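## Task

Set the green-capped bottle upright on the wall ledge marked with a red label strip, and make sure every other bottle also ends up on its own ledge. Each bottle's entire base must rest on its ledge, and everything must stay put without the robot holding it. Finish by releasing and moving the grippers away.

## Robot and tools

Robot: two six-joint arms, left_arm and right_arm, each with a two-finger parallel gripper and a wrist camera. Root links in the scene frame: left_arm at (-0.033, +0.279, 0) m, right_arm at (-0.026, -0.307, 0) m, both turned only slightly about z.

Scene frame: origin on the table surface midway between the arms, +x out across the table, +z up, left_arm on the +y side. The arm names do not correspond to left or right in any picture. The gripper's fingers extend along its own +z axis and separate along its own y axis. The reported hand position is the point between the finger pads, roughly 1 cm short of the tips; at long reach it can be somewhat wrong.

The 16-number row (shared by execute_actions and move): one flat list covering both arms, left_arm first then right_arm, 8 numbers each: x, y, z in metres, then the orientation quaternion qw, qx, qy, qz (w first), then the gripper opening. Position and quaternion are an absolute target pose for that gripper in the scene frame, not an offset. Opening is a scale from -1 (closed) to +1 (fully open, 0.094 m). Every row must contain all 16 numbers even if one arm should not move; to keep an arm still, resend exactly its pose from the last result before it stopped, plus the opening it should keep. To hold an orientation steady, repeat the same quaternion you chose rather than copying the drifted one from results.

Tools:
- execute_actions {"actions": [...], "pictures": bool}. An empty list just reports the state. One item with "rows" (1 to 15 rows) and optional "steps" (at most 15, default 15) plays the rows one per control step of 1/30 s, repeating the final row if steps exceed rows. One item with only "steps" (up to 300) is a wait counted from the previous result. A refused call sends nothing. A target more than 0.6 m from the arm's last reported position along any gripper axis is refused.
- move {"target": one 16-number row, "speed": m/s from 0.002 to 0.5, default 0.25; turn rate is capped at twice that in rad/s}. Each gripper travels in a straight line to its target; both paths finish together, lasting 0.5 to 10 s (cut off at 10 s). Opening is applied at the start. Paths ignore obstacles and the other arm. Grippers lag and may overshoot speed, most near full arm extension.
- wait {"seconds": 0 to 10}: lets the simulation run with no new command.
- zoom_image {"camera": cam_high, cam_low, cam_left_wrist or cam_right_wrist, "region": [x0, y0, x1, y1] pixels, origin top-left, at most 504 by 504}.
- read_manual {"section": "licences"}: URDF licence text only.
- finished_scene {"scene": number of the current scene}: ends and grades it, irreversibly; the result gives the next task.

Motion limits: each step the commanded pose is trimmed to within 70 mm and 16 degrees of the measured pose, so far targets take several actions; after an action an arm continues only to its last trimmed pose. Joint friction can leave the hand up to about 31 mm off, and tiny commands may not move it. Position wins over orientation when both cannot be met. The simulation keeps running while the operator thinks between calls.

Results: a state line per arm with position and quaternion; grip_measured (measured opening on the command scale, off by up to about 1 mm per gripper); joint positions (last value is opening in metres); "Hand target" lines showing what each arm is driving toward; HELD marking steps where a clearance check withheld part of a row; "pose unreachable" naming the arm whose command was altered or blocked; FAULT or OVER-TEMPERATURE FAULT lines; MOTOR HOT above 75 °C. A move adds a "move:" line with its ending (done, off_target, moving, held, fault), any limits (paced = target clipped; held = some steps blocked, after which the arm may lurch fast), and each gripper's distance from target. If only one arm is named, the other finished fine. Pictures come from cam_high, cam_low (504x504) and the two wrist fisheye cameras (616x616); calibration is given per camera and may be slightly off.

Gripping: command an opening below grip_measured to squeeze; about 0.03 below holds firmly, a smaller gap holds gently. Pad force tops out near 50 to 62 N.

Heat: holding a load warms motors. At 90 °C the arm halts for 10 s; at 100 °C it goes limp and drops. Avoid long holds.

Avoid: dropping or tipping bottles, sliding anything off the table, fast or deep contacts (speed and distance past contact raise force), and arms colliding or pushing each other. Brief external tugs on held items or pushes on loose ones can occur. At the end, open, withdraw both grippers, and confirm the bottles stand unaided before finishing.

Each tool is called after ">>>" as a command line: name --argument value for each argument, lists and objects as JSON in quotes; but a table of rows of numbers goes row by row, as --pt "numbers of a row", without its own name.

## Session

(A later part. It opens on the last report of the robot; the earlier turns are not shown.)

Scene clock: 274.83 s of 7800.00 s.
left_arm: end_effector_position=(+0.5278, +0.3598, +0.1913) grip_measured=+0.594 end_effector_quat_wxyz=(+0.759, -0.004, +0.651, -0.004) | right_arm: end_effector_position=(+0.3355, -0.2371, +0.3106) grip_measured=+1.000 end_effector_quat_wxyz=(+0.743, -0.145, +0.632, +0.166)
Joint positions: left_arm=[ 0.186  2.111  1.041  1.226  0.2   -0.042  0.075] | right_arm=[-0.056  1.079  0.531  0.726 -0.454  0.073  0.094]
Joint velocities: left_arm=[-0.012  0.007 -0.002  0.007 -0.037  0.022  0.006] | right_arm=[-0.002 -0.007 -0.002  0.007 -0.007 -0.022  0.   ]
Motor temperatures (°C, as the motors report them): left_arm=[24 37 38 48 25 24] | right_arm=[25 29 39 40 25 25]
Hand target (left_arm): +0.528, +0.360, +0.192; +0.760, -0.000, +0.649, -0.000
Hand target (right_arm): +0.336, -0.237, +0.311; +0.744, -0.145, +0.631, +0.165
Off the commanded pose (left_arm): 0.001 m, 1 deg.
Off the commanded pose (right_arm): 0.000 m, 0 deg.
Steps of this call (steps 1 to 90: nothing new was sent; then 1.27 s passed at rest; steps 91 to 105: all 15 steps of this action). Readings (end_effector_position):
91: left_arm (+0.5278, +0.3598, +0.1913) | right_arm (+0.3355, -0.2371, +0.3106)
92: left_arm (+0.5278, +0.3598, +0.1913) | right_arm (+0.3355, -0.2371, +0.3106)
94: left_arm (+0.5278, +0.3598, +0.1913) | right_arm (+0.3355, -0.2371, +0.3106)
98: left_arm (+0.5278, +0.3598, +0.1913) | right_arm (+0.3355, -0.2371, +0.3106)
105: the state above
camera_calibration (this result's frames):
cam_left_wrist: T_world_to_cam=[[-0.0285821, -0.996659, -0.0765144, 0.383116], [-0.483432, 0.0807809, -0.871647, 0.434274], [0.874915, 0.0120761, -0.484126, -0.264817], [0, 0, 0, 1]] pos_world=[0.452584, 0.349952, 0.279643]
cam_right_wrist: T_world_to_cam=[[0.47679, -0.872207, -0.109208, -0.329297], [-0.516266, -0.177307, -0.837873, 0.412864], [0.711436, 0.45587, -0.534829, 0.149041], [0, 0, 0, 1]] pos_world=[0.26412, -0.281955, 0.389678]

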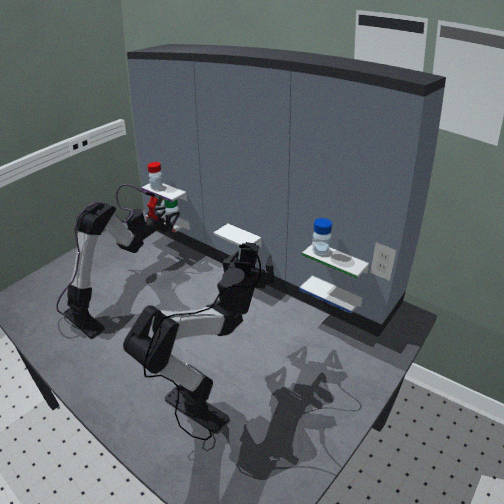

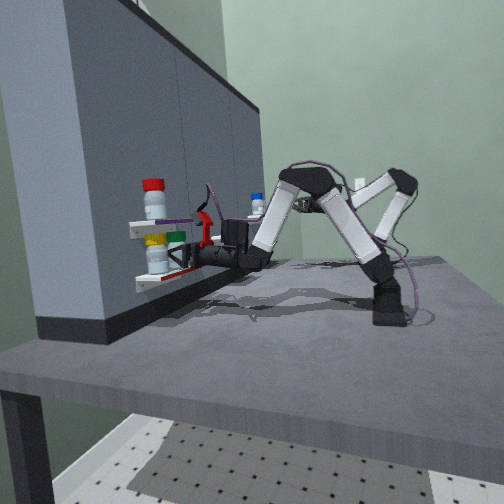

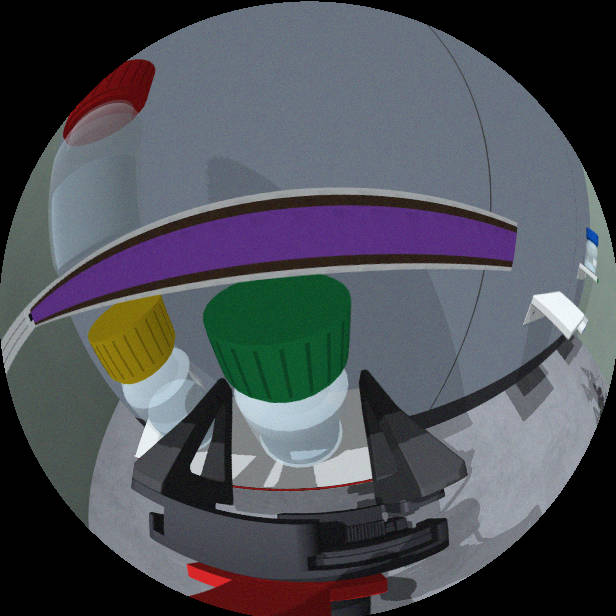

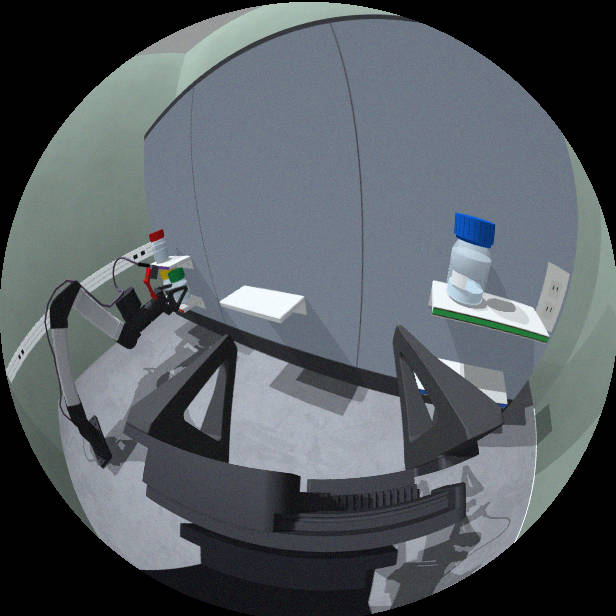

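>>> move --target '[0.43,0.36,0.222,0.7604,0,0.6494,0,0.6,0.3356,-0.2374,0.3109,0.744,-0.145,0.631,0.165,1]' --speed 0.07

Scene clock: 277.37 s of 7800.00 s.
left_arm: end_effector_position=(+0.4372, +0.3587, +0.2276) grip_measured=+0.598 end_effector_quat_wxyz=(+0.764, -0.000, +0.646, +0.001) | right_arm: end_effector_position=(+0.3355, -0.2371, +0.3106) grip_measured=+1.000 end_effector_quat_wxyz=(+0.743, -0.145, +0.632, +0.166)
Joint positions: left_arm=[ 0.24   1.755  0.682  1.245  0.251 -0.042  0.075] | right_arm=[-0.056  1.079  0.531  0.726 -0.454  0.073  0.094]
Joint velocities: left_arm=[ 0.012  0.002  0.002 -0.051  0.007  0.037  0.001] | right_arm=[ 0.007 -0.012  0.012 -0.022  0.081  0.037  0.   ]
Motor temperatures (°C, as the motors report them): left_arm=[24 37 37 48 25 24] | right_arm=[25 29 39 40 25 25]
Hand target (left_arm): +0.431, +0.359, +0.223; +0.760, +0.000, +0.649, +0.000
Hand target (right_arm): +0.336, -0.237, +0.311; +0.744, -0.145, +0.631, +0.165
Off the commanded pose (left_arm): 0.009 m, 1 deg.
Off the commanded pose (right_arm): 0.000 m, 0 deg.
move: done
camera_calibration (this result's frames):
cam_left_wrist: T_world_to_cam=[[-0.0236987, -0.995777, -0.088697, 0.382586], [-0.471449, 0.0893688, -0.877354, 0.415184], [0.881575, 0.0210239, -0.471576, -0.176938], [0, 0, 0, 1]] pos_world=[0.360789, 0.347586, 0.314757]
cam_right_wrist: T_world_to_cam=[[0.47679, -0.872207, -0.109208, -0.329297], [-0.516266, -0.177307, -0.837873, 0.412864], [0.711436, 0.45587, -0.534829, 0.149041], [0, 0, 0, 1]] pos_world=[0.26412, -0.281955, 0.389678]

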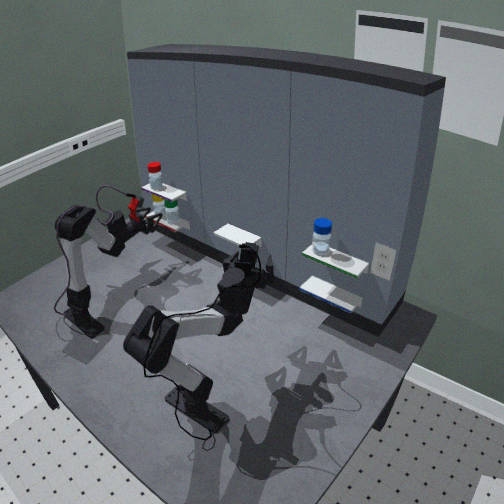

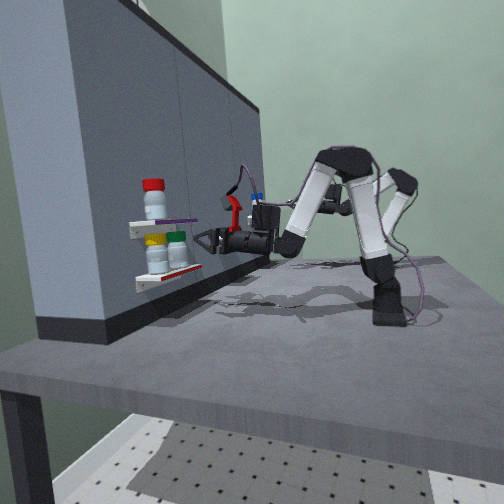

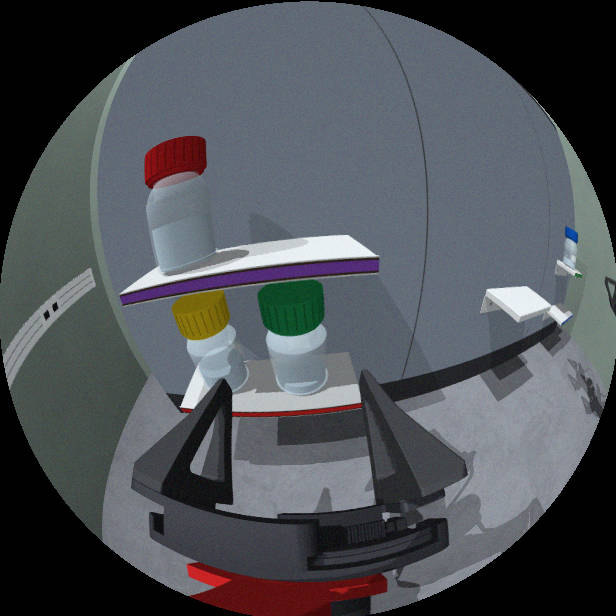

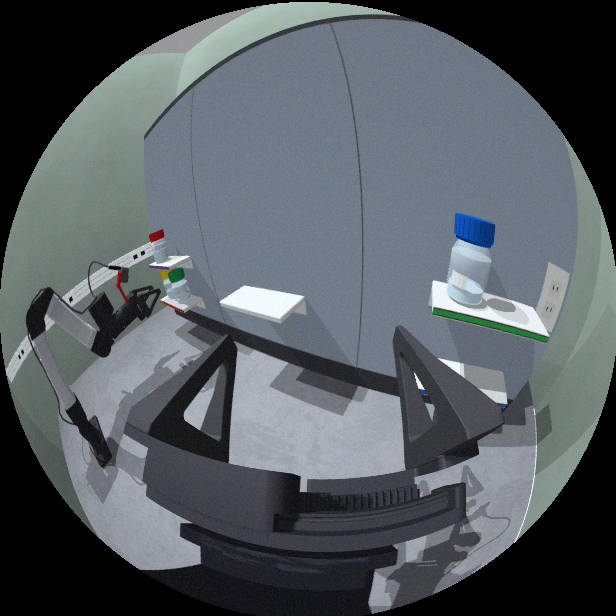

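The bottle is standing on the red ledge with its whole base on. I'll move further clear.

>>> move --target '[0.33,0.30,0.32,0.7604,0,0.6494,0,1,0.3356,-0.2374,0.3109,0.744,-0.145,0.631,0.165,1]' --speed 0.2

Scene clock: 279.37 s of 7800.00 s.
left_arm: end_effector_position=(+0.3309, +0.2991, +0.3264) grip_measured=+1.000 end_effector_quat_wxyz=(+0.766, -0.002, +0.643, -0.004) | right_arm: end_effector_position=(+0.3355, -0.2371, +0.3106) grip_measured=+1.000 end_effector_quat_wxyz=(+0.743, -0.145, +0.632, +0.166)
Joint positions: left_arm=[ 0.087  0.993  0.551  0.616  0.104 -0.027  0.094] | right_arm=[-0.056  1.079  0.531  0.726 -0.454  0.073  0.094]
Joint velocities: left_arm=[ 0.012  0.002  0.002 -0.007 -0.007 -0.022  0.   ] | right_arm=[ 0.002 -0.012  0.017 -0.066  0.037  0.022  0.   ]
Motor temperatures (°C, as the motors report them): left_arm=[24 37 37 47 25 24] | right_arm=[25 29 39 40 25 25]
Hand target (left_arm): +0.331, +0.298, +0.322; +0.761, -0.001, +0.649, -0.001
Hand target (right_arm): +0.336, -0.237, +0.311; +0.744, -0.145, +0.631, +0.165
Off the commanded pose (left_arm): 0.007 m, 1 deg.
Off the commanded pose (right_arm): 0.000 m, 0 deg.
move: done
camera_calibration (this result's frames):
cam_left_wrist: T_world_to_cam=[[-0.0292997, -0.996446, -0.0789758, 0.328344], [-0.465281, 0.083524, -0.881214, 0.458046], [0.884678, 0.0109266, -0.466074, -0.0352244], [0, 0, 0, 1]] pos_world=[0.253903, 0.289304, 0.413151]
cam_right_wrist: T_world_to_cam=[[0.47679, -0.872207, -0.109208, -0.329297], [-0.516266, -0.177307, -0.837873, 0.412864], [0.711436, 0.45587, -0.534829, 0.149041], [0, 0, 0, 1]] pos_world=[0.26412, -0.281955, 0.389678]

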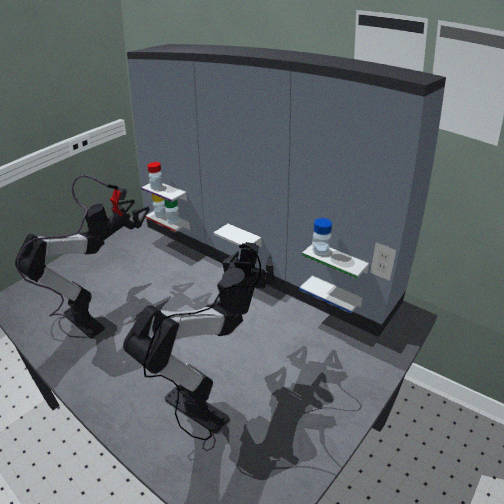

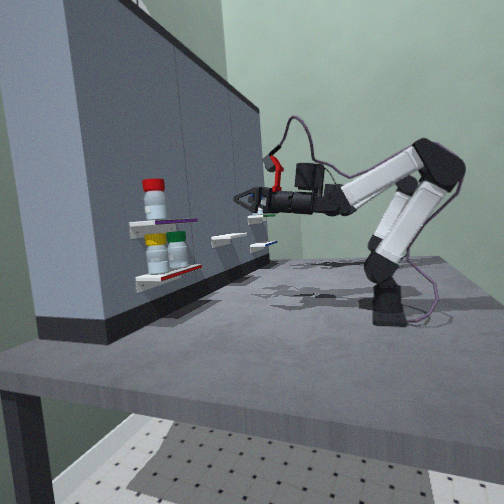

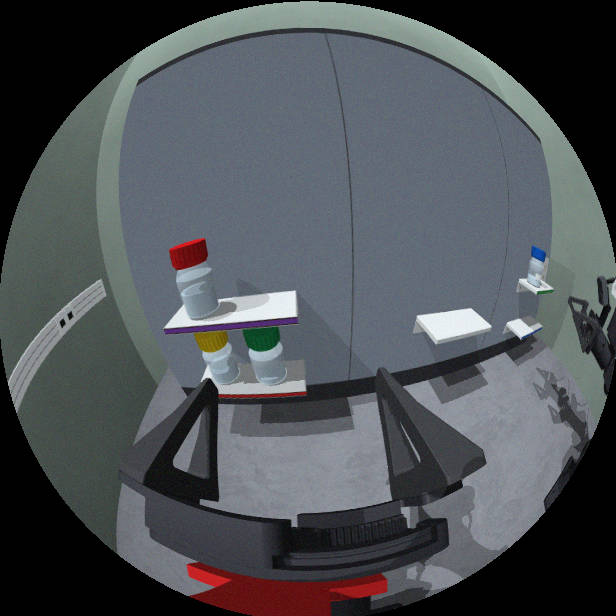

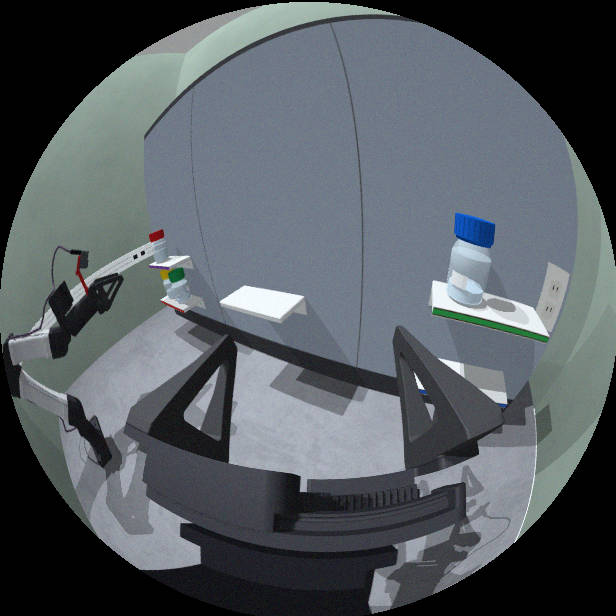

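>>> finished_scene --scene 1

The scene is finished: the task was done.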